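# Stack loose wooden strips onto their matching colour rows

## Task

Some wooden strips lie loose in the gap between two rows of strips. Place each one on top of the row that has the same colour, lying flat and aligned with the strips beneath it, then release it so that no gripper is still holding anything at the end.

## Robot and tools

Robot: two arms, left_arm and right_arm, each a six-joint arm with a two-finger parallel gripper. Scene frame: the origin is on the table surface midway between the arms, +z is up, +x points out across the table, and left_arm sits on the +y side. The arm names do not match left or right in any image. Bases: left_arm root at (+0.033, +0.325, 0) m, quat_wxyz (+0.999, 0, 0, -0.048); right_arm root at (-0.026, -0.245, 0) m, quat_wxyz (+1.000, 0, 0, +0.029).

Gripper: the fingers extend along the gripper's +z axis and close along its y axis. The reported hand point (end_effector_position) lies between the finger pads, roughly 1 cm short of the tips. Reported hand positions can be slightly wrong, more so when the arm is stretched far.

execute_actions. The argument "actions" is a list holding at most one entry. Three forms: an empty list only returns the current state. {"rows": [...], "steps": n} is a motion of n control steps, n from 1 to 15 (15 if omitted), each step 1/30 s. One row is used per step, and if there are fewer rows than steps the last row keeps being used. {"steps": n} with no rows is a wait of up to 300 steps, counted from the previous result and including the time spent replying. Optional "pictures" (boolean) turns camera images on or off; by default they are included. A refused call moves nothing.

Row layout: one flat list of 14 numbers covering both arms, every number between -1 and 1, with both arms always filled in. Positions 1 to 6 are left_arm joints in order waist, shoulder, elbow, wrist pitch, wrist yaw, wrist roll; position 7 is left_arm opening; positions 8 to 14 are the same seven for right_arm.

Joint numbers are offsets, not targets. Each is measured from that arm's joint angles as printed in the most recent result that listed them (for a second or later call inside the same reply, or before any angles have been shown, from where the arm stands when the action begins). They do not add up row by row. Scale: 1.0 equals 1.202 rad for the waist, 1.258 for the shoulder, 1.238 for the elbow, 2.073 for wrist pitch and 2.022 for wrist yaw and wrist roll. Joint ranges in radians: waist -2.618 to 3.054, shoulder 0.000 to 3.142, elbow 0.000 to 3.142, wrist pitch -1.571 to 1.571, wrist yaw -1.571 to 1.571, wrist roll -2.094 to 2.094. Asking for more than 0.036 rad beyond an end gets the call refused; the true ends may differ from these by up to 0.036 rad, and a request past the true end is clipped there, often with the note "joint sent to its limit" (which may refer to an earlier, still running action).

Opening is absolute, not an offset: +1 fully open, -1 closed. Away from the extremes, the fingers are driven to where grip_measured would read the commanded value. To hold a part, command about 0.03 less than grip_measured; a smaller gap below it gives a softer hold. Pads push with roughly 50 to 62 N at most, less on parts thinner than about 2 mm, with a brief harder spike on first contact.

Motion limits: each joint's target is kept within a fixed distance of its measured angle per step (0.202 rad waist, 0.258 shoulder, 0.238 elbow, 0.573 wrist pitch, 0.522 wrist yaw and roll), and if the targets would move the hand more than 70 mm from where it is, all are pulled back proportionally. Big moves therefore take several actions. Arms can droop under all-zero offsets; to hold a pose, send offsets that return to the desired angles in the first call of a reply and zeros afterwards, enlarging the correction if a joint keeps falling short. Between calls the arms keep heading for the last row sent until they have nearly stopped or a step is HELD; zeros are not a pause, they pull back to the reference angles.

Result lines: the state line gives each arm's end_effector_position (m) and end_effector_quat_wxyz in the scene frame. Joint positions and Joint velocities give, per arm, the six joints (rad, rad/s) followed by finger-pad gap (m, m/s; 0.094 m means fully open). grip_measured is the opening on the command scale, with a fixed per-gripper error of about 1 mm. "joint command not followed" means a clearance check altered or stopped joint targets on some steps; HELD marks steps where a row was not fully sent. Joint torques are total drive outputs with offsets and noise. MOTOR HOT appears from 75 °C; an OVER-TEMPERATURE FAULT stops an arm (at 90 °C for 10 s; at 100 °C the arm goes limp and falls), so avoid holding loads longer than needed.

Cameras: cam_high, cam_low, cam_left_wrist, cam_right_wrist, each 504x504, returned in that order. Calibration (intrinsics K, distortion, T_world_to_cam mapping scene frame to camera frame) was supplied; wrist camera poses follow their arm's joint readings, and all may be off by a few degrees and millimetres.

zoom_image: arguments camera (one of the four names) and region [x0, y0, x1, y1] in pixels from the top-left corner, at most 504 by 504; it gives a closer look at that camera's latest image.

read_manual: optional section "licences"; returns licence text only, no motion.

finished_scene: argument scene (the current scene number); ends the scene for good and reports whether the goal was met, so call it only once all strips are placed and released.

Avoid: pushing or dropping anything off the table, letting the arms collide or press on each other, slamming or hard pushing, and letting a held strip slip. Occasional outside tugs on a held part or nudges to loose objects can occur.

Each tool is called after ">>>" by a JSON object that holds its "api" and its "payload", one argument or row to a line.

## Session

>>> {"api": "execute_actions", "payload": {
  "actions": []
}}

Scene clock: 0.00 s of 6000.00 s.
left_arm: end_effector_position=(+0.2442, +0.3939, +0.3244) grip_measured=+1.000 end_effector_quat_wxyz=(+0.313, +0.558, +0.638, +0.428) | right_arm: end_effector_position=(+0.3117, -0.3263, +0.1739) grip_measured=+1.000 end_effector_quat_wxyz=(-0.068, -0.256, +0.820, -0.507)
Joint positions: left_arm=[ 0.632  0.63   1.078 -0.921  0.282  1.799  0.094] | right_arm=[ 0.172  1.799  1.371 -1.251  1.07  -0.313  0.094]
Joint velocities: left_arm=[-0.012 -0.002 -0.007 -0.051 -0.066 -0.037  0.   ] | right_arm=[-0.017  0.022 -0.007 -0.022 -0.022  0.022  0.   ]
Joint torques (N m, as the arm reports them, + toward a larger angle): no reading
Motor temperatures (°C, as the motors report them): left_arm=[25 28 28 28 27 26] | right_arm=[25 27 26 27 26 25]
camera_calibration (this result's frames):
cam_left_wrist: T_world_to_cam=[[-0.476525, 0.0422487, -0.878145, 0.378315], [-0.486632, 0.819199, 0.303484, -0.259484], [0.732197, 0.571951, -0.369809, -0.161144], [0, 0, 0, 1]] pos_world=[0.171993, 0.288752, 0.351372]
cam_right_wrist: T_world_to_cam=[[0.404871, -0.437693, 0.80281, -0.410586], [-0.860686, 0.113998, 0.49621, 0.256509], [-0.308706, -0.891869, -0.330562, -0.039712], [0, 0, 0, 1]] pos_world=[0.374749, -0.24437, 0.189213]

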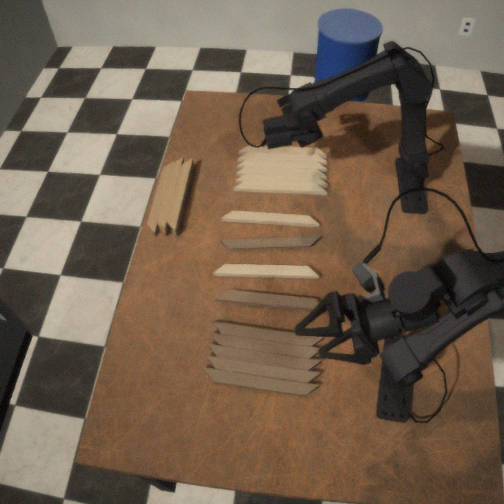

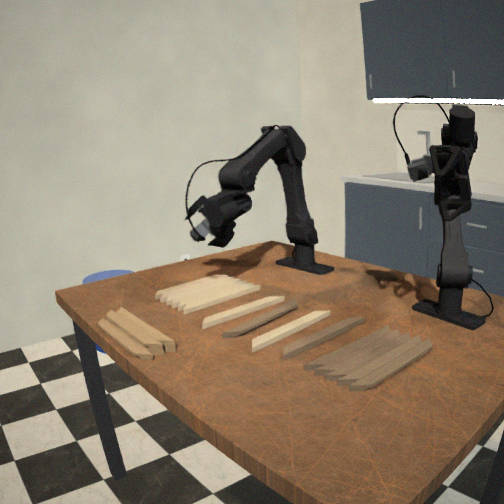

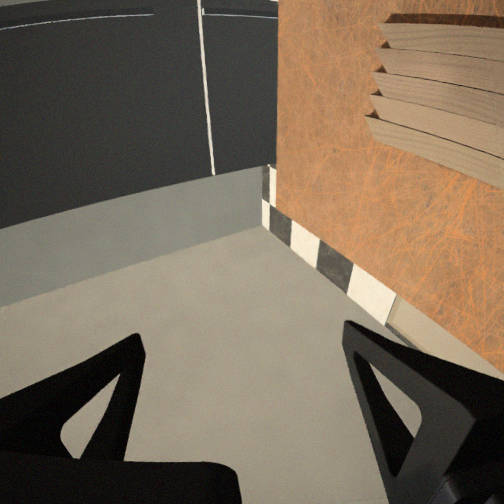

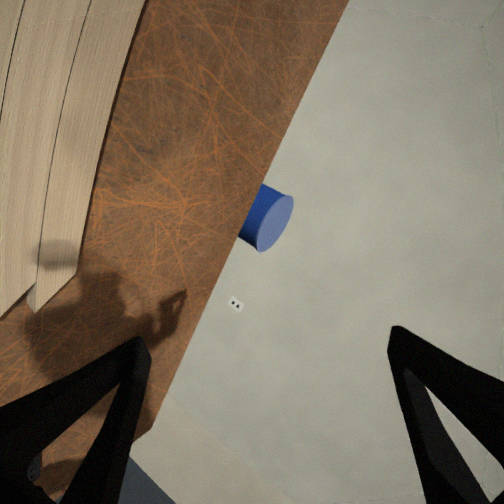

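>>> {"api": "execute_actions", "payload": {
  "actions": [
    {"rows":[[-0.85,0.9,0.25,-0.13,-0.14,-1,0.2,0.23,0.1,0.405,-0.03,-0.53,0.4,0.2]]}
  ],
  "pictures": false
}}

>>> {"api": "execute_actions", "payload": {
  "actions": [
    {"steps":40}
  ],
  "pictures": false
}}

>>> {"api": "execute_actions", "payload": {
  "actions": [
    {"rows":[[0,0,0,0,0,-0.135,0.2,0,0.16,0,0,0,0,0.2]]}
  ]
}}

Scene clock: 7.07 s of 6000.00 s.
left_arm: end_effector_position=(+0.3577, +0.2197, +0.1302) grip_measured=+0.202 end_effector_quat_wxyz=(+0.094, +0.435, +0.896, +0.007) | right_arm: end_effector_position=(+0.3434, -0.0603, +0.1646) grip_measured=+0.202 end_effector_quat_wxyz=(+0.118, -0.045, +0.992, -0.007)
Joint positions: left_arm=[-0.215  1.657  1.387 -1.113  0.012  0.592  0.056] | right_arm=[ 0.457  1.932  1.856 -1.289  0.119  0.411  0.056]
Joint velocities: left_arm=[-1.438  1.824  0.017 -0.081 -0.183 -2.484  0.   ] | right_arm=[-0.076 -0.007  0.007 -0.066 -0.799  0.564  0.   ]
Joint torques (N m, as the arm reports them, + toward a larger angle): left_arm=[-2.72 -7.75  6.17  0.07  0.19  0.02] | right_arm=[ -0.59 -10.58   6.11   0.46   0.02   0.1 ]
Motor temperatures (°C, as the motors report them): left_arm=[25 28 29 29 27 26] | right_arm=[25 28 26 27 26 25]
Steps of this call (steps 1 to 90: nothing new was sent; then 3.57 s passed at rest; steps 91 to 105: all 15 steps of this action). Readings (joint positions):
91: left_arm=[0.595 0.662 1.118 -0.979 0.232 1.725] | right_arm=[0.181 1.808 1.391 -1.271 1.025 -0.266]
92: left_arm=[0.519 0.729 1.197 -1.053 0.183 1.627] | right_arm=[0.200 1.829 1.430 -1.287 0.964 -0.207]
94: left_arm=[0.371 0.884 1.332 -1.088 0.115 1.432] | right_arm=[0.265 1.871 1.513 -1.289 0.845 -0.092]
98: left_arm=[0.125 1.168 1.387 -1.091 0.052 1.098] | right_arm=[0.395 1.927 1.694 -1.294 0.566 0.148]
105: the state above

Scene clock: 8.40 s of 6000.00 s.
left_arm: end_effector_position=(+0.3148, +0.1741, +0.0847) grip_measured=+0.202 end_effector_quat_wxyz=(-0.012, +0.138, +0.990, +0.001) | right_arm: end_effector_position=(+0.3301, -0.0442, +0.1626) grip_measured=+0.202 end_effector_quat_wxyz=(+0.084, -0.014, +0.995, +0.044)
Joint positions: left_arm=[-0.396  1.788  1.375 -1.181  0.007 -0.215  0.056] | right_arm=[ 0.457  1.932  1.856 -1.305  0.003  0.486  0.056]
Joint velocities: left_arm=[-0.017 -0.002 -0.007 -0.037  0.081 -0.022  0.001] | right_arm=[ 0.002  0.007 -0.037  0.022 -0.007  0.051  0.   ]
Joint torques (N m, as the arm reports them, + toward a larger angle): left_arm=[ 0.46 -8.07  6.75  0.11 -0.08 -0.08] | right_arm=[ -0.67 -10.65   6.15   0.49  -0.03   0.1 ]
Motor temperatures (°C, as the motors report them): left_arm=[25 28 29 29 27 26] | right_arm=[25 29 26 27 26 25]
Steps of this call (steps 1 to 40: the robot went on to your last target). Readings (joint positions):
1: left_arm=[-0.269 1.716 1.387 -1.117 0.008 0.497] | right_arm=[0.457 1.932 1.856 -1.293 0.095 0.426]
2: left_arm=[-0.321 1.764 1.387 -1.121 0.007 0.398] | right_arm=[0.457 1.932 1.856 -1.296 0.076 0.438]
4: left_arm=[-0.393 1.815 1.379 -1.133 0.011 0.202] | right_arm=[0.457 1.932 1.856 -1.299 0.049 0.455]
8: left_arm=[-0.406 1.803 1.375 -1.165 0.011 -0.045] | right_arm=[0.457 1.932 1.856 -1.303 0.021 0.474]
40: the state above

Scene clock: 8.90 s of 6000.00 s.
left_arm: end_effector_position=(+0.3148, +0.1741, +0.0847) grip_measured=+0.202 end_effector_quat_wxyz=(-0.012, +0.011, +1.000, +0.003) | right_arm: end_effector_position=(+0.3264, -0.0462, +0.0667) grip_measured=+0.202 end_effector_quat_wxyz=(-0.025, -0.014, +0.999, -0.015)
Joint positions: left_arm=[-0.396  1.788  1.375 -1.181  0.007 -0.47   0.056] | right_arm=[ 0.457  2.167  1.839 -1.301  0.003  0.486  0.056]
Joint velocities: left_arm=[ 0.007  0.017 -0.002  0.022  0.007 -0.139  0.   ] | right_arm=[ 0.042 -0.032 -0.002  0.081 -0.022 -0.081  0.   ]
Joint torques (N m, as the arm reports them, + toward a larger angle): left_arm=[ 0.01 -6.37  5.64  0.18 -0.01 -0.06] | right_arm=[  0.   -14.23   6.04   0.1    0.02  -0.01]
Motor temperatures (°C, as the motors report them): left_arm=[25 28 29 29 27 26] | right_arm=[25 29 26 27 26 25]
Steps of this call (steps 1 to 15: all 15 steps of this action). Readings (joint positions):
1: left_arm=[-0.396 1.788 1.375 -1.181 0.007 -0.254] | right_arm=[0.457 1.948 1.860 -1.310 0.003 0.486]
2: left_arm=[-0.396 1.788 1.375 -1.181 0.007 -0.300] | right_arm=[0.457 1.972 1.868 -1.309 0.003 0.486]
4: left_arm=[-0.396 1.788 1.375 -1.181 0.007 -0.365] | right_arm=[0.457 2.048 1.869 -1.303 0.003 0.486]
8: left_arm=[-0.396 1.788 1.375 -1.181 0.007 -0.433] | right_arm=[0.457 2.170 1.847 -1.297 0.003 0.486]
15: the state above
camera_calibration (this result's frames):
cam_left_wrist: T_world_to_cam=[[-0.0798379, -0.996554, 0.0225152, 0.19047], [-0.903954, 0.081902, 0.419712, 0.277565], [-0.42011, 0.0131562, -0.907378, 0.329788], [0, 0, 0, 1]] pos_world=[0.40466, 0.162741, 0.178456]
cam_right_wrist: T_world_to_cam=[[-0.0780998, -0.996738, -0.0203444, -0.0212005], [-0.860853, 0.0571319, 0.505637, 0.287257], [-0.502825, 0.0570037, -0.862507, 0.321822], [0, 0, 0, 1]] pos_world=[0.40745, -0.0558879, 0.131895]

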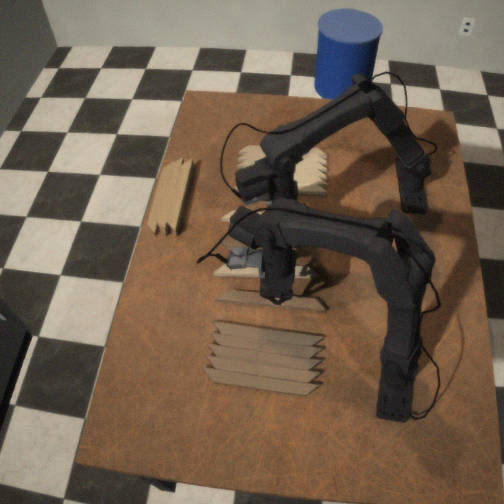

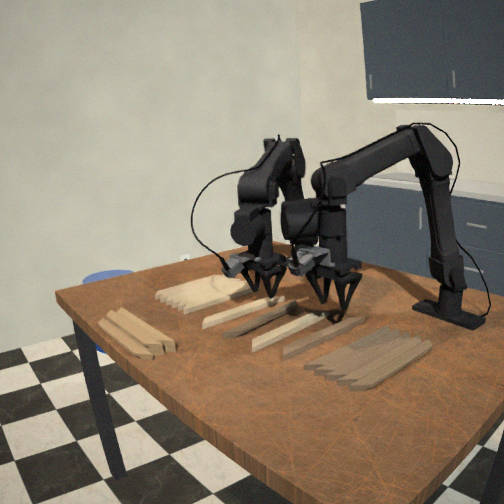

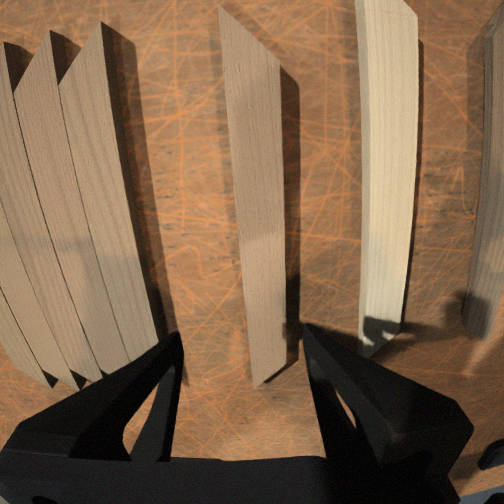

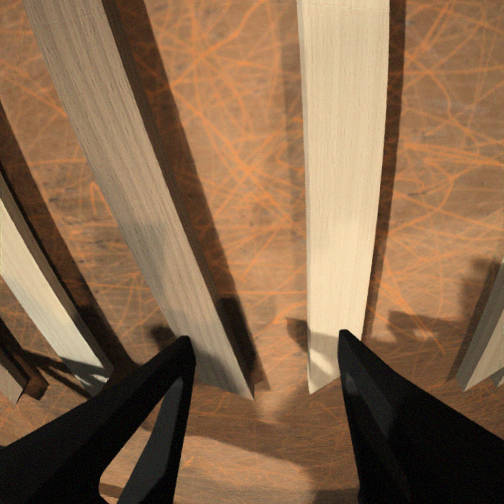

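>>> {"api": "execute_actions", "payload": {
  "actions": [
    {"rows":[[-0.045,0,0,0,0,-0.03,0.2,-0.08,-0.08,-0.1,0.05,0,-0.025,0.3]]}
  ],
  "pictures": false
}}

>>> {"api": "execute_actions", "payload": {
  "actions": [
    {"rows":[[0,0.05,-0.175,0.145,0,0,0.2,0,0,-0.14,0.095,0,0,0.3]]}
  ]
}}

Scene clock: 14.93 s of 6000.00 s.
left_arm: end_effector_position=(+0.3065, +0.1597, +0.0847) grip_measured=+0.202 end_effector_quat_wxyz=(-0.012, +0.011, +1.000, +0.003) | right_arm: end_effector_position=(+0.3400, -0.0863, +0.0624) grip_measured=+0.298 end_effector_quat_wxyz=(-0.008, +0.019, +1.000, -0.005)
Joint positions: left_arm=[-0.448  1.788  1.375 -1.181  0.007 -0.522  0.056] | right_arm=[ 0.352  2.104  1.723 -1.209  0.003  0.447  0.061]
Joint velocities: left_arm=[-0.007 -0.012 -0.007 -0.037 -0.037 -0.022  0.001] | right_arm=[-0.017 -0.007 -0.002  0.022  0.022 -0.066  0.001]
Joint torques (N m, as the arm reports them, + toward a larger angle): left_arm=[-0.11 -6.37  5.63  0.19  0.   -0.07] | right_arm=[  0.71 -14.19   4.18   0.31   0.05  -0.12]
Motor temperatures (°C, as the motors report them): left_arm=[25 29 29 29 27 26] | right_arm=[25 31 26 27 26 25]
Steps of this call (steps 1 to 15: the robot went on to your last target; steps 16 to 90: nothing new was sent; then 2.53 s passed at rest; steps 91 to 105: all 15 steps of this action). Readings (joint positions):
91: left_arm=[-0.401 1.788 1.375 -1.181 0.005 -0.487] | right_arm=[0.450 2.155 1.817 -1.278 0.000 0.480]
92: left_arm=[-0.409 1.788 1.375 -1.181 0.005 -0.495] | right_arm=[0.439 2.136 1.780 -1.253 -0.003 0.473]
94: left_arm=[-0.433 1.788 1.375 -1.181 0.005 -0.505] | right_arm=[0.402 2.111 1.735 -1.245 -0.003 0.463]
98: left_arm=[-0.448 1.788 1.375 -1.181 0.007 -0.515] | right_arm=[0.352 2.104 1.723 -1.227 0.002 0.453]
105: the state above

Scene clock: 15.43 s of 6000.00 s.
left_arm: end_effector_position=(+0.3045, +0.1616, +0.0147) grip_measured=+0.202 end_effector_quat_wxyz=(-0.010, +0.009, +1.000, +0.001) | right_arm: end_effector_position=(+0.3354, -0.0889, +0.0206) grip_measured=+0.298 end_effector_quat_wxyz=(-0.002, +0.021, +1.000, -0.002)
Joint positions: left_arm=[-0.445  1.854  1.167 -0.902  0.009 -0.523  0.056] | right_arm=[ 0.35   2.107  1.558 -1.027  0.002  0.449  0.061]
Joint velocities: left_arm=[-0.002 -0.012 -0.002  0.095  0.022 -0.051  0.001] | right_arm=[ 0.002  0.012 -0.012  0.066 -0.051 -0.022  0.001]
Joint torques (N m, as the arm reports them, + toward a larger angle): left_arm=[-0.27 -6.61  4.32  0.27 -0.02  0.  ] | right_arm=[  0.17 -11.24   3.96   0.33   0.05  -0.02]
Motor temperatures (°C, as the motors report them): left_arm=[25 29 29 29 27 26] | right_arm=[25 31 26 27 26 25]
Steps of this call (steps 1 to 15: all 15 steps of this action). Readings (joint positions):
1: left_arm=[-0.448 1.786 1.343 -1.136 0.007 -0.522] | right_arm=[0.352 2.099 1.696 -1.175 0.003 0.447]
2: left_arm=[-0.448 1.783 1.292 -1.070 0.007 -0.522] | right_arm=[0.352 2.091 1.655 -1.132 0.003 0.447]
4: left_arm=[-0.448 1.819 1.208 -1.003 0.007 -0.522] | right_arm=[0.352 2.097 1.588 -1.091 0.003 0.447]
8: left_arm=[-0.445 1.854 1.167 -0.944 0.009 -0.523] | right_arm=[0.350 2.105 1.558 -1.055 0.002 0.449]
15: the state above
camera_calibration (this result's frames):
cam_left_wrist: T_world_to_cam=[[-0.0764825, -0.996749, 0.0253396, 0.177715], [-0.905864, 0.0800825, 0.415929, 0.299534], [-0.416606, 0.0088571, -0.909044, 0.261806], [0, 0, 0, 1]] pos_world=[0.393999, 0.150831, 0.108905]
cam_right_wrist: T_world_to_cam=[[-0.144996, -0.98807, -0.0519035, -0.0400788], [-0.878252, 0.104366, 0.466669, 0.331573], [-0.455685, 0.11325, -0.882907, 0.27864], [0, 0, 0, 1]] pos_world=[0.412365, -0.105762, 0.0891985]

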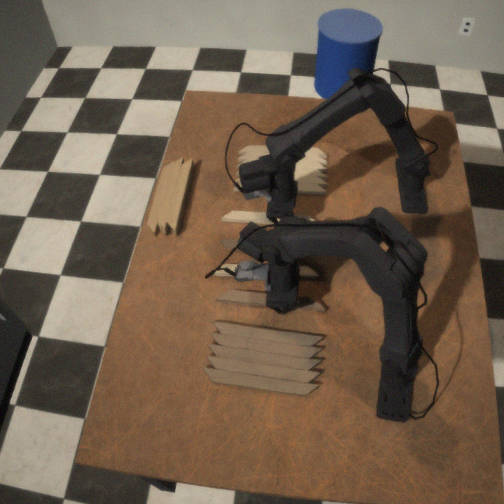

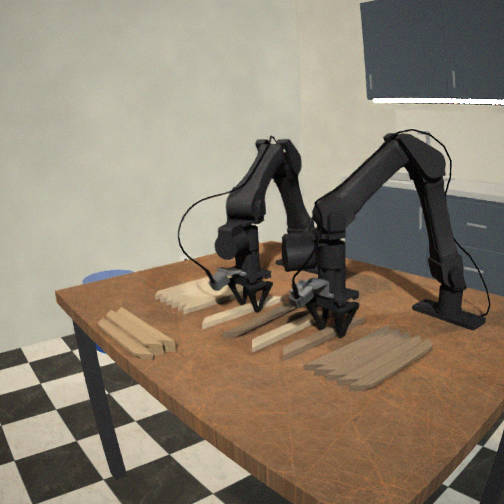

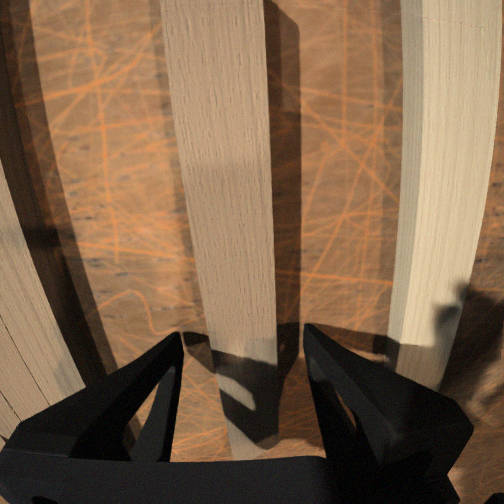

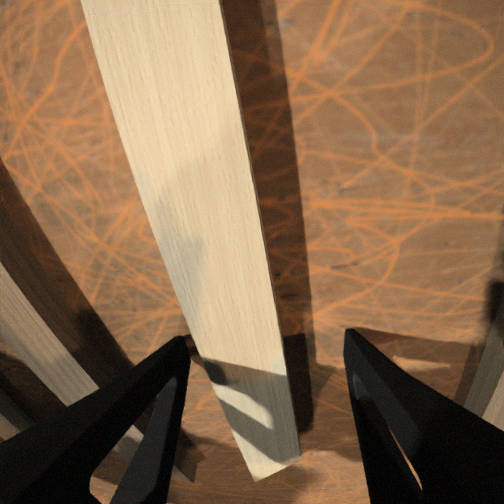

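>>> {"api": "execute_actions", "payload": {
  "actions": [
    {"rows":[[0,0,0,0,0,0,-0.5,0.035,0,-0.025,0.01,0,-0.01,0.3]],"steps":12}
  ],
  "pictures": false
}}

>>> {"api": "execute_actions", "payload": {
  "actions": [
    {"rows":[[0,-0.225,0,-0.12,0,0,-0.5,0,0,0,0,0,0,-0.5]],"steps":12}
  ],
  "pictures": false
}}

>>> {"api": "execute_actions", "payload": {
  "actions": [
    {"rows":[[0.5,0,-0.135,0.07,0,0.31,-0.5,0,-0.17,0,-0.1,0,0,-0.5]]}
  ],
  "pictures": false
}}

>>> {"api": "execute_actions", "payload": {
  "actions": [
    {"rows":[[0,0,0,0,0,0.02,-0.5,-0.425,0,-0.13,0.075,0,-0.255,-0.5]]}
  ],
  "pictures": false
}}

>>> {"api": "execute_actions", "payload": {
  "actions": [
    {"steps":15}
  ]
}}

Scene clock: 24.03 s of 6000.00 s.
left_arm: end_effector_position=(+0.3062, +0.1606, +0.0147) grip_measured=-0.456 end_effector_quat_wxyz=(-0.007, +0.009, +1.000, -0.001) | right_arm: end_effector_position=(+0.3338, -0.0802, +0.0188) grip_measured=+0.298 end_effector_quat_wxyz=(+0.005, +0.004, +1.000, -0.003)
Joint positions: left_arm=[-0.445  1.854  1.167 -0.894  0.009 -0.523  0.026] | right_arm=[ 0.376  2.107  1.551 -1.009  0.01   0.44   0.061]
Joint velocities: left_arm=[ 0.007  0.012 -0.002 -0.066  0.007  0.066 -0.   ] | right_arm=[-0.007 -0.012 -0.002 -0.022  0.022  0.037 -0.   ]
Joint torques (N m, as the arm reports them, + toward a larger angle): left_arm=[-0.01 -6.52  5.23  0.14 -0.01 -0.01] | right_arm=[  1.36 -10.94   2.97   0.28  -0.06  -0.15]
Motor temperatures (°C, as the motors report them): left_arm=[25 29 29 28 27 26] | right_arm=[25 31 26 27 26 25]
Steps of this call (steps 1 to 15: the robot went on to your last target; steps 16 to 90: nothing new was sent; then 5.20 s passed at rest; steps 91 to 102: all 12 steps of this action). Readings (joint positions):
91: left_arm=[-0.445 1.854 1.167 -0.894 0.009 -0.523] | right_arm=[0.352 2.107 1.555 -1.019 0.002 0.447]
92: left_arm=[-0.445 1.854 1.167 -0.894 0.009 -0.523] | right_arm=[0.356 2.107 1.551 -1.016 0.003 0.446]
94: left_arm=[-0.445 1.854 1.167 -0.894 0.009 -0.523] | right_arm=[0.366 2.107 1.551 -1.013 0.009 0.444]
98: left_arm=[-0.445 1.854 1.167 -0.894 0.009 -0.523] | right_arm=[0.375 2.107 1.551 -1.009 0.010 0.441]
102: the state above

Scene clock: 24.43 s of 6000.00 s.
left_arm: end_effector_position=(+0.2709, +0.1818, +0.0918) grip_measured=-0.456 end_effector_quat_wxyz=(+0.015, +0.009, +1.000, -0.014) | right_arm: end_effector_position=(+0.3340, -0.0787, +0.0188) grip_measured=-0.426 end_effector_quat_wxyz=(+0.005, +0.004, +1.000, +0.000)
Joint positions: left_arm=[-0.445  1.566  1.156 -1.12   0.009 -0.523  0.026] | right_arm=[ 0.376  2.107  1.551 -1.006  0.003  0.44   0.027]
Joint velocities: left_arm=[ 0.012  0.061  0.012 -0.125 -0.007 -0.037 -0.001] | right_arm=[-0.022 -0.012 -0.002 -0.037  0.022 -0.022 -0.001]
Joint torques (N m, as the arm reports them, + toward a larger angle): left_arm=[-0.01 -4.8   6.83  0.28  0.   -0.01] | right_arm=[  0.   -10.95   4.61   0.23   0.11  -0.01]
Motor temperatures (°C, as the motors report them): left_arm=[25 29 29 28 27 26] | right_arm=[25 31 26 27 26 25]
Steps of this call (steps 1 to 12: all 12 steps of this action). Readings (joint positions):
1: left_arm=[-0.445 1.839 1.166 -0.906 0.009 -0.523] | right_arm=[0.376 2.107 1.551 -1.008 0.007 0.440]
2: left_arm=[-0.445 1.805 1.160 -0.938 0.009 -0.523] | right_arm=[0.376 2.107 1.551 -1.006 0.002 0.440]
4: left_arm=[-0.445 1.699 1.156 -1.012 0.009 -0.523] | right_arm=[0.376 2.107 1.551 -1.006 0.002 0.440]
8: left_arm=[-0.445 1.559 1.156 -1.086 0.009 -0.523] | right_arm=[0.376 2.107 1.551 -1.006 0.003 0.440]
12: the state above

Scene clock: 24.93 s of 6000.00 s.
left_arm: end_effector_position=(+0.2896, +0.3439, +0.0468) grip_measured=-0.456 end_effector_quat_wxyz=(-0.006, +0.001, +1.000, -0.000) | right_arm: end_effector_position=(+0.2981, -0.0952, +0.0907) grip_measured=-0.426 end_effector_quat_wxyz=(+0.006, +0.004, +1.000, +0.001)
Joint positions: left_arm=[ 0.165  1.584  0.99  -0.989 -0.001  0.071  0.026] | right_arm=[ 0.376  1.894  1.535 -1.2    0.003  0.44   0.027]
Joint velocities: left_arm=[-0.032 -0.012  0.007  0.007 -0.051  0.168 -0.   ] | right_arm=[ 0.012  0.002 -0.012 -0.11  -0.066  0.037  0.   ]
Joint torques (N m, as the arm reports them, + toward a larger angle): left_arm=[-0.51 -5.71  5.3   0.34  0.05  0.05] | right_arm=[ 0.04 -9.44  5.94  0.18  0.02 -0.01]
Motor temperatures (°C, as the motors report them): left_arm=[25 29 29 28 27 26] | right_arm=[25 32 26 27 26 25]
Steps of this call (steps 1 to 15: all 15 steps of this action). Readings (joint positions):
1: left_arm=[-0.422 1.564 1.132 -1.094 0.020 -0.445] | right_arm=[0.376 2.094 1.549 -1.014 0.003 0.440]
2: left_arm=[-0.372 1.559 1.091 -1.054 0.029 -0.343] | right_arm=[0.376 2.072 1.541 -1.042 0.003 0.440]
4: left_arm=[-0.230 1.568 1.024 -1.022 0.026 -0.184] | right_arm=[0.376 2.002 1.535 -1.109 0.003 0.440]
8: left_arm=[0.063 1.584 0.990 -1.005 0.015 -0.018] | right_arm=[0.376 1.895 1.535 -1.168 0.003 0.440]
15: the state above

Scene clock: 25.43 s of 6000.00 s.
left_arm: end_effector_position=(+0.2897, +0.3439, +0.0468) grip_measured=-0.456 end_effector_quat_wxyz=(-0.006, +0.017, +1.000, -0.000) | right_arm: end_effector_position=(+0.3165, -0.2843, +0.0443) grip_measured=-0.426 end_effector_quat_wxyz=(-0.011, +0.032, +0.999, -0.008)
Joint positions: left_arm=[ 0.165  1.584  0.99  -0.989 -0.     0.102  0.026] | right_arm=[-0.163  1.915  1.375 -1.053  0.018 -0.042  0.027]
Joint velocities: left_arm=[ 0.002  0.012  0.012  0.066 -0.007  0.022  0.   ] | right_arm=[ 0.227 -0.007 -0.007  0.037 -0.007 -0.095  0.   ]
Joint torques (N m, as the arm reports them, + toward a larger angle): left_arm=[ 0.01 -4.65  5.42  0.21 -0.02  0.05] | right_arm=[  1.05 -11.04   4.56   0.3   -0.08  -0.1 ]
Motor temperatures (°C, as the motors report them): left_arm=[25 29 29 28 27 26] | right_arm=[25 32 26 27 26 25]
Steps of this call (steps 1 to 15: all 15 steps of this action). Readings (joint positions):
1: left_arm=[0.165 1.584 0.990 -0.989 -0.000 0.077] | right_arm=[0.361 1.892 1.516 -1.178 -0.005 0.375]
2: left_arm=[0.165 1.584 0.990 -0.989 -0.000 0.082] | right_arm=[0.333 1.887 1.483 -1.146 -0.015 0.297]
4: left_arm=[0.165 1.584 0.990 -0.989 -0.000 0.090] | right_arm=[0.233 1.893 1.422 -1.108 -0.018 0.177]
8: left_arm=[0.165 1.584 0.990 -0.989 -0.000 0.098] | right_arm=[-0.028 1.915 1.375 -1.075 -0.011 0.036]
15: the state above

Scene clock: 25.93 s of 6000.00 s.
left_arm: end_effector_position=(+0.2897, +0.3439, +0.0468) grip_measured=-0.456 end_effector_quat_wxyz=(-0.006, +0.017, +1.000, -0.000) | right_arm: end_effector_position=(+0.3174, -0.2749, +0.0443) grip_measured=-0.426 end_effector_quat_wxyz=(-0.011, +0.010, +1.000, -0.003)
Joint positions: left_arm=[ 0.165  1.584  0.99  -0.989 -0.     0.104  0.026] | right_arm=[-0.141  1.915  1.375 -1.053  0.008 -0.064  0.027]
Joint velocities: left_arm=[ 0.002 -0.002 -0.002 -0.007  0.081  0.051 -0.   ] | right_arm=[ 0.002 -0.002 -0.002  0.051  0.037 -0.007  0.   ]
Joint torques (N m, as the arm reports them, + toward a larger angle): left_arm=[ 0.   -4.64  5.42  0.21 -0.01  0.06] | right_arm=[  0.53 -11.05   4.52   0.3   -0.05  -0.11]
Motor temperatures (°C, as the motors report them): left_arm=[25 29 29 28 27 26] | right_arm=[25 32 26 27 26 25]
Steps of this call (steps 1 to 15: the robot went on to your last target). Readings (joint positions):
1: left_arm=[0.165 1.584 0.990 -0.989 -0.000 0.103] | right_arm=[-0.155 1.915 1.375 -1.053 0.016 -0.047]
2: left_arm=[0.165 1.584 0.990 -0.989 -0.000 0.103] | right_arm=[-0.148 1.915 1.375 -1.053 0.014 -0.051]
4: left_arm=[0.165 1.584 0.990 -0.989 -0.000 0.103] | right_arm=[-0.142 1.915 1.375 -1.053 0.010 -0.056]
8: left_arm=[0.165 1.584 0.990 -0.989 -0.000 0.103] | right_arm=[-0.141 1.915 1.375 -1.053 0.009 -0.062]
15: the state above
camera_calibration (this result's frames):
cam_left_wrist: T_world_to_cam=[[-0.0934781, -0.99524, 0.0275422, 0.361707], [-0.907779, 0.0965593, 0.408182, 0.25346], [-0.408899, 0.0131538, -0.912485, 0.279655], [0, 0, 0, 1]] pos_world=[0.378248, 0.331833, 0.141761]
cam_right_wrist: T_world_to_cam=[[-0.124706, -0.991104, -0.0464949, -0.23281], [-0.871504, 0.0870172, 0.482605, 0.31646], [-0.474266, 0.100704, -0.874603, 0.314516], [0, 0, 0, 1]] pos_world=[0.395928, -0.28995, 0.111527]

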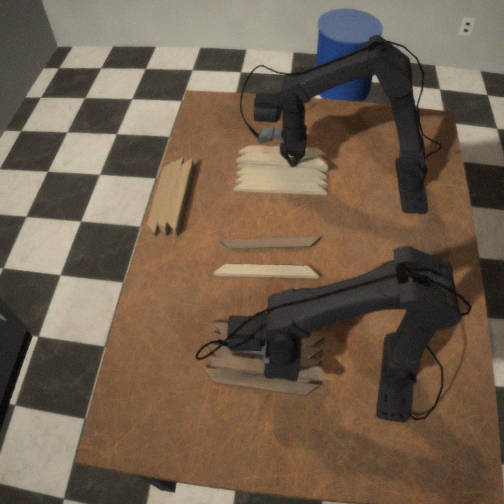

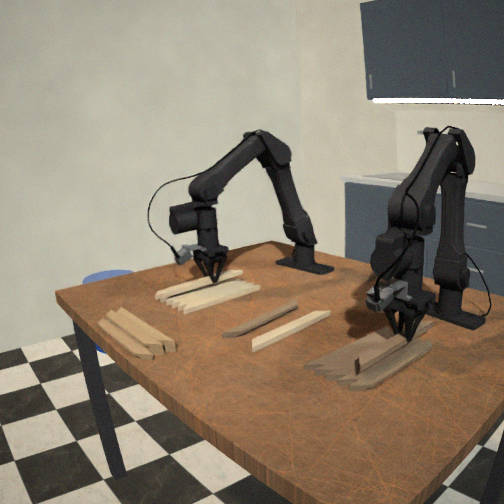

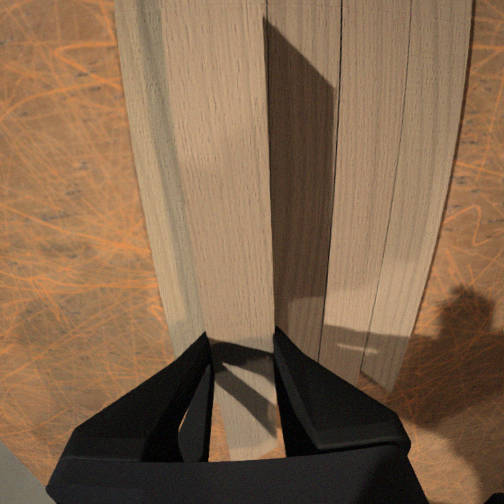

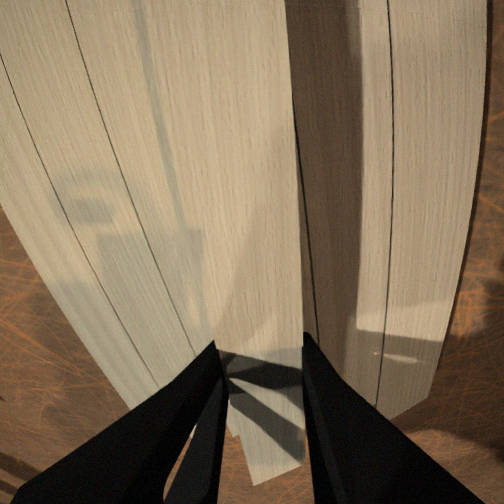

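>>> {"api": "execute_actions", "payload": {
  "actions": [
    {"rows":[[0,0.055,0,0.045,0,0,-0.5,-0.02,0,-0.05,0.035,0,-0.038,-0.5]]}
  ]
}}

>>> {"api": "execute_actions", "payload": {
  "actions": [
    {"rows":[[0,0,0,0,0,0,0.2,0,0,0,0,0,0,0.3]],"steps":10}
  ],
  "pictures": false
}}

>>> {"api": "execute_actions", "payload": {
  "actions": [
    {"rows":[[0,0,0.25,-0.15,0,0,0.2,0,-0.1,0.2,-0.16,0,0,0.3]],"steps":12}
  ],
  "pictures": false
}}

>>> {"api": "execute_actions", "payload": {
  "actions": [
    {"rows":[[-0.753,0.45,0.61,-0.09,0,-0.54,0.2,0,0,0,0,0,0,0.3]]}
  ],
  "pictures": false
}}

>>> {"api": "execute_actions", "payload": {
  "actions": [
    {"steps":25}
  ]
}}

Scene clock: 34.97 s of 6000.00 s.
left_arm: end_effector_position=(+0.3025, +0.3447, +0.0286) grip_measured=-0.456 end_effector_quat_wxyz=(-0.005, +0.017, +1.000, -0.000) | right_arm: end_effector_position=(+0.3138, -0.2788, +0.0308) grip_measured=-0.426 end_effector_quat_wxyz=(-0.009, -0.014, +1.000, -0.003)
Joint positions: left_arm=[ 0.165  1.658  0.99  -0.913 -0.     0.104  0.026] | right_arm=[-0.154  1.916  1.32  -0.992  0.008 -0.125  0.027]
Joint velocities: left_arm=[ 0.002  0.002  0.007 -0.007  0.081 -0.037  0.   ] | right_arm=[ 0.012 -0.002 -0.037 -0.095  0.037 -0.022 -0.001]
Joint torques (N m, as the arm reports them, + toward a larger angle): left_arm=[-0.01 -5.42  5.26  0.34 -0.01  0.  ] | right_arm=[-0.86 -9.32  4.01  0.32  0.02 -0.18]
Motor temperatures (°C, as the motors report them): left_arm=[25 29 29 28 27 26] | right_arm=[25 32 26 27 26 25]
Steps of this call (steps 1 to 15: the robot went on to your last target; steps 16 to 90: nothing new was sent; then 5.53 s passed at rest; steps 91 to 105: all 15 steps of this action). Readings (joint positions):
91: left_arm=[0.165 1.590 0.990 -0.985 -0.000 0.104] | right_arm=[-0.142 1.915 1.367 -1.042 0.008 -0.075]
92: left_arm=[0.165 1.602 0.990 -0.970 -0.000 0.104] | right_arm=[-0.144 1.915 1.356 -1.027 0.008 -0.086]
94: left_arm=[0.165 1.634 0.990 -0.945 -0.000 0.104] | right_arm=[-0.149 1.916 1.330 -1.010 0.008 -0.102]
98: left_arm=[0.165 1.658 0.990 -0.924 -0.000 0.104] | right_arm=[-0.154 1.916 1.320 -0.997 0.008 -0.118]
105: the state above
camera_calibration (this result's frames):
cam_left_wrist: T_world_to_cam=[[-0.0935302, -0.995244, 0.0272333, 0.36432], [-0.908554, 0.0965057, 0.406467, 0.272783], [-0.407162, 0.013274, -0.913259, 0.267704], [0, 0, 0, 1]] pos_world=[0.390912, 0.332709, 0.123684]
cam_right_wrist: T_world_to_cam=[[-0.0767835, -0.995887, -0.0480994, -0.254114], [-0.876501, 0.0444274, 0.479345, 0.309979], [-0.475237, 0.078965, -0.876307, 0.295681], [0, 0, 0, 1]] pos_world=[0.392703, -0.290189, 0.0982975]

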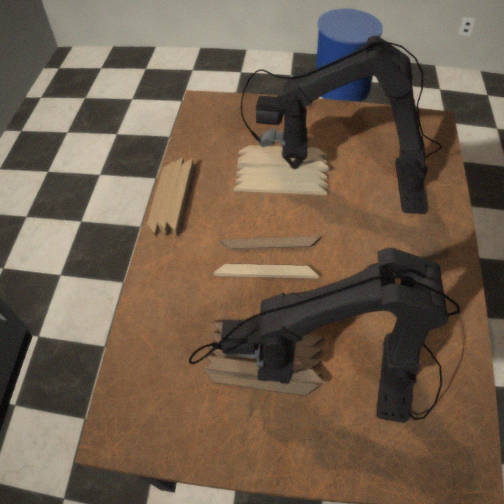

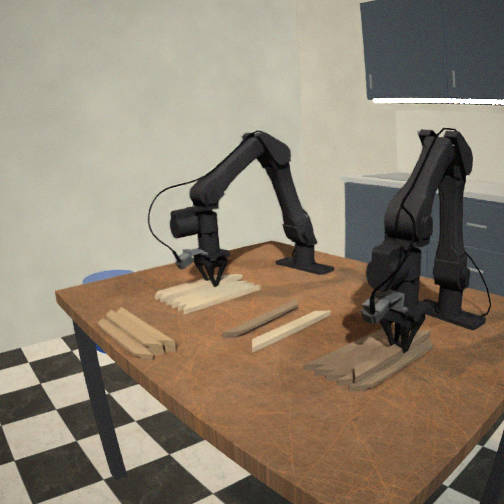

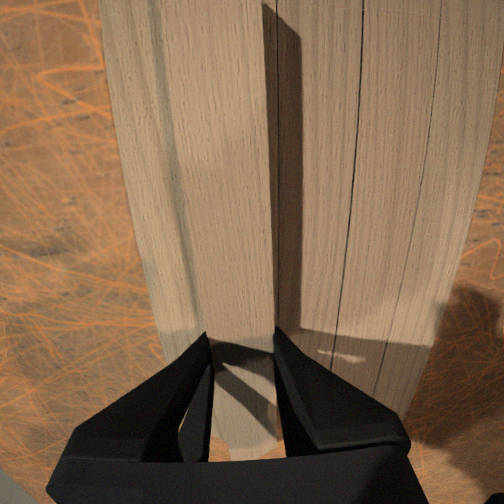

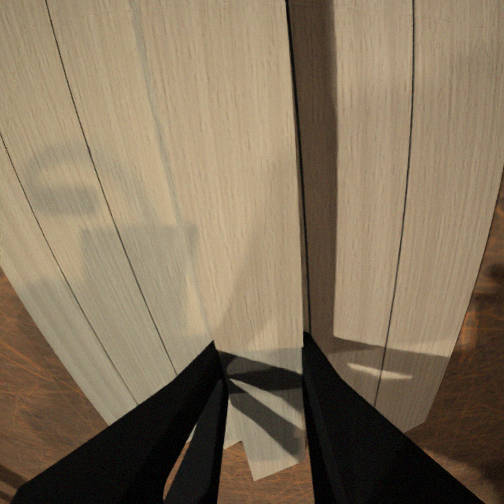

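Scene clock: 35.30 s of 6000.00 s.
left_arm: end_effector_position=(+0.3026, +0.3448, +0.0286) grip_measured=+0.198 end_effector_quat_wxyz=(-0.005, +0.017, +1.000, -0.000) | right_arm: end_effector_position=(+0.3138, -0.2774, +0.0308) grip_measured=+0.298 end_effector_quat_wxyz=(-0.009, -0.014, +1.000, +0.001)
Joint positions: left_arm=[ 0.165  1.658  0.99  -0.912 -0.     0.104  0.056] | right_arm=[-0.154  1.916  1.32  -0.993  0.    -0.125  0.061]
Joint velocities: left_arm=[ 0.002  0.017  0.007 -0.022 -0.022 -0.022  0.001] | right_arm=[ 0.007  0.017  0.022 -0.081  0.007  0.022  0.   ]
Joint torques (N m, as the arm reports them, + toward a larger angle): left_arm=[-0.01 -5.07  5.27  0.21 -0.01  0.  ] | right_arm=[ 0.03 -9.18  4.51  0.22  0.09 -0.01]
Motor temperatures (°C, as the motors report them): left_arm=[25 29 29 28 27 26] | right_arm=[25 32 26 27 26 25]
Steps of this call (steps 1 to 10: all 10 steps of this action). Readings (joint positions):
1: left_arm=[0.165 1.658 0.990 -0.912 -0.000 0.104] | right_arm=[-0.154 1.916 1.320 -0.992 0.008 -0.125]
2: left_arm=[0.165 1.658 0.990 -0.912 -0.000 0.104] | right_arm=[-0.154 1.916 1.320 -0.992 0.006 -0.125]
4: left_arm=[0.165 1.658 0.990 -0.912 -0.000 0.104] | right_arm=[-0.154 1.916 1.320 -0.992 0.002 -0.125]
8: left_arm=[0.165 1.658 0.990 -0.912 -0.000 0.104] | right_arm=[-0.154 1.916 1.320 -0.993 0.000 -0.125]
10: the state above

Scene clock: 35.70 s of 6000.00 s.
left_arm: end_effector_position=(+0.3297, +0.3466, +0.0997) grip_measured=+0.198 end_effector_quat_wxyz=(+0.006, +0.017, +1.000, +0.001) | right_arm: end_effector_position=(+0.3168, -0.2776, +0.1312) grip_measured=+0.298 end_effector_quat_wxyz=(+0.030, -0.014, +0.999, -0.003)
Joint positions: left_arm=[ 0.165  1.663  1.29  -1.186 -0.     0.104  0.056] | right_arm=[-0.154  1.789  1.56  -1.281 -0.    -0.125  0.061]
Joint velocities: left_arm=[-0.007 -0.017 -0.007 -0.168 -0.066 -0.007  0.001] | right_arm=[-0.022  0.061  0.007 -0.388 -0.007 -0.139  0.001]
Joint torques (N m, as the arm reports them, + toward a larger angle): left_arm=[ 0.05 -5.77  6.65  0.22 -0.01 -0.01] | right_arm=[ 0.03 -8.79  5.5   0.42  0.03 -0.01]
Motor temperatures (°C, as the motors report them): left_arm=[25 29 29 28 27 26] | right_arm=[25 32 26 27 26 25]
Steps of this call (steps 1 to 12: all 12 steps of this action). Readings (joint positions):
1: left_arm=[0.165 1.665 1.023 -0.965 -0.000 0.104] | right_arm=[-0.154 1.914 1.341 -1.026 -0.000 -0.125]
2: left_arm=[0.165 1.679 1.084 -1.043 -0.000 0.104] | right_arm=[-0.154 1.913 1.374 -1.079 -0.000 -0.125]
4: left_arm=[0.165 1.684 1.206 -1.108 -0.000 0.104] | right_arm=[-0.154 1.886 1.454 -1.154 -0.000 -0.125]
8: left_arm=[0.165 1.662 1.290 -1.136 -0.000 0.104] | right_arm=[-0.154 1.805 1.552 -1.233 -0.000 -0.125]
12: the state above

Scene clock: 36.20 s of 6000.00 s.
left_arm: end_effector_position=(+0.3848, +0.0719, +0.0582) grip_measured=+0.198 end_effector_quat_wxyz=(-0.011, -0.093, +0.995, +0.016) | right_arm: end_effector_position=(+0.3156, -0.2775, +0.1309) grip_measured=+0.298 end_effector_quat_wxyz=(+0.027, -0.014, +1.000, -0.003)
Joint positions: left_arm=[-0.535  2.275  1.981 -1.315 -0.009 -0.818  0.056] | right_arm=[-0.154  1.789  1.56  -1.286 -0.    -0.125  0.061]
Joint velocities: left_arm=[-1.394 -0.051  0.364 -0.037  0.051 -0.755 -0.   ] | right_arm=[ 0.002 -0.007 -0.007  0.007 -0.037 -0.022  0.   ]
Joint torques (N m, as the arm reports them, + toward a larger angle): left_arm=[ -0.85 -11.75   7.44  -0.24   0.06  -0.05] | right_arm=[-0.01 -8.63  5.01  0.39  0.02 -0.01]
Motor temperatures (°C, as the motors report them): left_arm=[25 29 29 28 27 26] | right_arm=[25 32 26 27 26 25]
Steps of this call (steps 1 to 15: all 15 steps of this action). Readings (joint positions):
1: left_arm=[0.144 1.695 1.329 -1.240 -0.010 0.028] | right_arm=[-0.154 1.789 1.560 -1.286 -0.000 -0.125]
2: left_arm=[0.103 1.758 1.406 -1.298 -0.016 -0.065] | right_arm=[-0.154 1.789 1.560 -1.286 -0.000 -0.125]
4: left_arm=[-0.000 1.898 1.545 -1.312 -0.016 -0.223] | right_arm=[-0.154 1.789 1.560 -1.286 -0.000 -0.125]
8: left_arm=[-0.196 2.160 1.785 -1.316 -0.014 -0.519] | right_arm=[-0.154 1.789 1.560 -1.286 -0.000 -0.125]
15: the state above

Scene clock: 37.03 s of 6000.00 s.
left_arm: end_effector_position=(+0.3235, +0.0056, +0.0724) grip_measured=+0.198 end_effector_quat_wxyz=(-0.014, -0.074, +0.997, +0.011) | right_arm: end_effector_position=(+0.3156, -0.2775, +0.1309) grip_measured=+0.298 end_effector_quat_wxyz=(+0.027, -0.014, +1.000, -0.003)
Joint positions: left_arm=[-0.737  2.262  2.016 -1.361  0.009 -0.98   0.056] | right_arm=[-0.154  1.789  1.56  -1.286 -0.    -0.125  0.061]
Joint velocities: left_arm=[ 0.002 -0.002 -0.012 -0.022 -0.007 -0.037 -0.   ] | right_arm=[ 0.002 -0.012 -0.002  0.051  0.037  0.051 -0.001]
Joint torques (N m, as the arm reports them, + toward a larger angle): left_arm=[ -0.23 -11.75   8.34   0.04  -0.11  -0.08] | right_arm=[ 0.   -8.59  4.92  0.39  0.02 -0.01]
Motor temperatures (°C, as the motors report them): left_arm=[25 30 29 28 27 26] | right_arm=[25 32 27 27 26 25]
Steps of this call (steps 1 to 25: the robot went on to your last target). Readings (joint positions):
1: left_arm=[-0.586 2.273 1.992 -1.315 -0.009 -0.841] | right_arm=[-0.154 1.789 1.560 -1.286 -0.000 -0.125]
2: left_arm=[-0.637 2.272 2.001 -1.316 -0.008 -0.865] | right_arm=[-0.154 1.789 1.560 -1.286 -0.000 -0.125]
4: left_arm=[-0.727 2.270 2.013 -1.322 -0.001 -0.905] | right_arm=[-0.154 1.789 1.560 -1.286 -0.000 -0.125]
8: left_arm=[-0.792 2.262 2.016 -1.342 0.016 -0.948] | right_arm=[-0.154 1.789 1.560 -1.286 -0.000 -0.125]
25: the state above
camera_calibration (this result's frames):
cam_left_wrist: T_world_to_cam=[[0.088444, -0.996077, 0.00285951, -0.0295261], [-0.902502, -0.0789197, 0.423394, 0.304499], [-0.421508, -0.0400274, -0.905941, 0.325167], [0, 0, 0, 1]] pos_world=[0.414483, 0.00763627, 0.165743]
cam_right_wrist: T_world_to_cam=[[-0.0724881, -0.995858, -0.0548923, -0.248298], [-0.909133, 0.043342, 0.414245, 0.282065], [-0.41015, 0.0799322, -0.908509, 0.368113], [0, 0, 0, 1]] pos_world=[0.389418, -0.288918, 0.20396]

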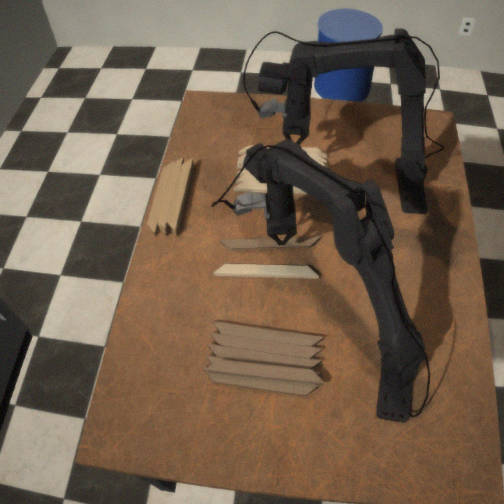

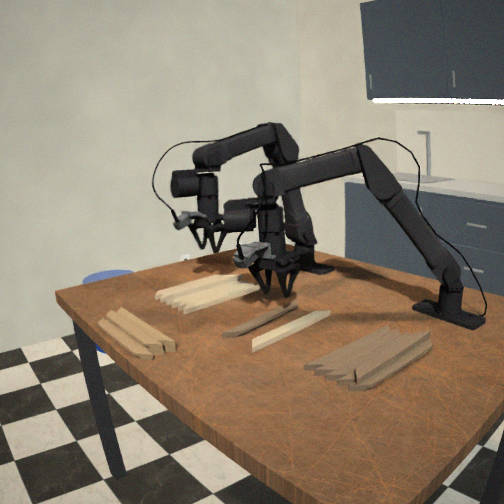

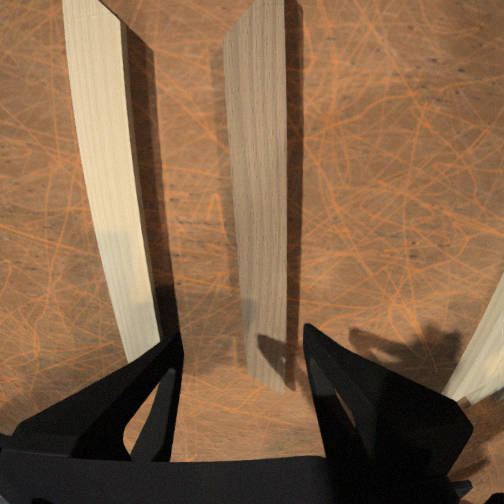

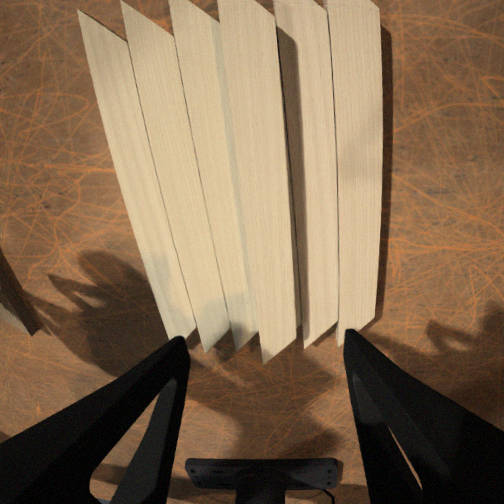

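>>> {"api": "execute_actions", "payload": {
  "actions": [
    {"rows":[[-0.015,0.04,-0.125,0.118,0,0,0.3,0,0,0,0,0,0,0.3]]}
  ]
}}

Scene clock: 40.57 s of 6000.00 s.
left_arm: end_effector_position=(+0.3293, -0.0084, +0.0152) grip_measured=+0.298 end_effector_quat_wxyz=(-0.004, -0.069, +0.998, -0.003) | right_arm: end_effector_position=(+0.3156, -0.2775, +0.1309) grip_measured=+0.298 end_effector_quat_wxyz=(+0.027, -0.014, +1.000, -0.003)
Joint positions: left_arm=[-0.748  2.314  1.877 -1.134  0.009 -0.982  0.061] | right_arm=[-0.154  1.789  1.56  -1.286 -0.    -0.125  0.061]
Joint velocities: left_arm=[-0.007 -0.002 -0.002  0.007 -0.022 -0.007  0.001] | right_arm=[-0.002 -0.002  0.017  0.037  0.007 -0.022  0.   ]
Joint torques (N m, as the arm reports them, + toward a larger angle): left_arm=[-0.57 -9.95  4.21  0.36 -0.02  0.01] | right_arm=[ 0.   -8.53  4.91  0.35  0.03 -0.01]
Motor temperatures (°C, as the motors report them): left_arm=[25 30 29 28 27 26] | right_arm=[25 31 27 27 26 25]
Steps of this call (steps 1 to 15: the robot went on to your last target; steps 16 to 90: nothing new was sent; then 0.03 s passed at rest; steps 91 to 105: all 15 steps of this action). Readings (joint positions):
91: left_arm=[-0.737 2.260 1.991 -1.328 0.009 -0.981] | right_arm=[-0.154 1.789 1.560 -1.286 -0.000 -0.125]
92: left_arm=[-0.738 2.257 1.956 -1.282 0.009 -0.981] | right_arm=[-0.154 1.789 1.560 -1.286 -0.000 -0.125]
94: left_arm=[-0.742 2.279 1.903 -1.224 0.009 -0.981] | right_arm=[-0.154 1.789 1.560 -1.286 -0.000 -0.125]
98: left_arm=[-0.745 2.304 1.877 -1.167 0.009 -0.982] | right_arm=[-0.154 1.789 1.560 -1.286 -0.000 -0.125]
105: the state above
camera_calibration (this result's frames):
cam_left_wrist: T_world_to_cam=[[0.0789375, -0.99638, 0.0315447, -0.0411316], [-0.912728, -0.0595133, 0.404209, 0.336753], [-0.400869, -0.060699, -0.914122, 0.268409], [0, 0, 0, 1]] pos_world=[0.418208, -0.00464929, 0.110537]
cam_right_wrist: T_world_to_cam=[[-0.0724881, -0.995858, -0.0548923, -0.248298], [-0.909133, 0.043342, 0.414245, 0.282065], [-0.41015, 0.0799322, -0.908509, 0.368113], [0, 0, 0, 1]] pos_world=[0.389418, -0.288918, 0.20396]

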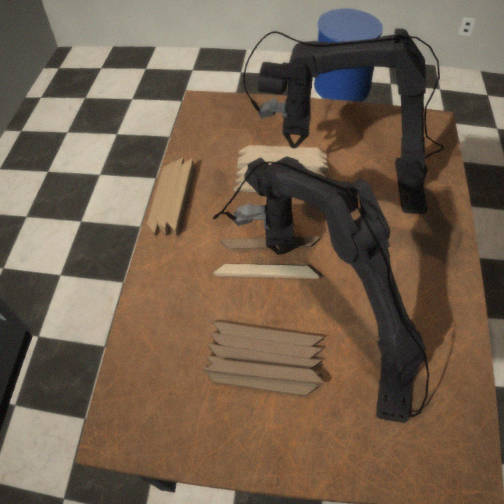

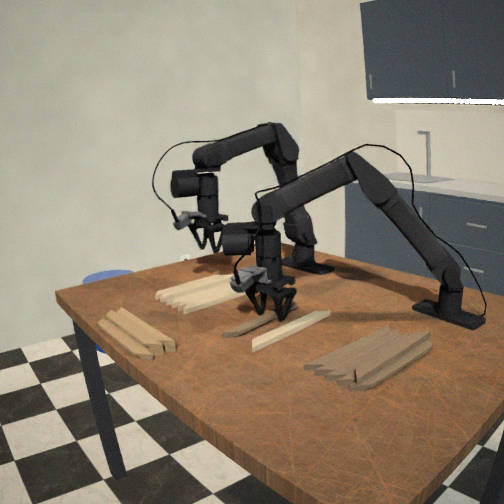

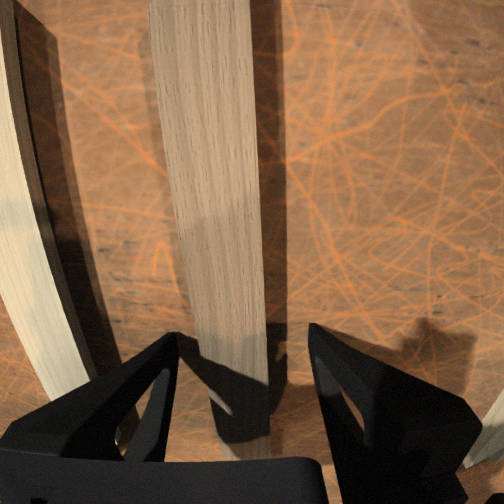

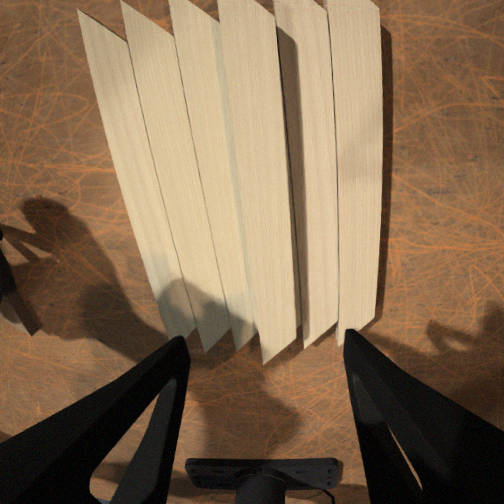

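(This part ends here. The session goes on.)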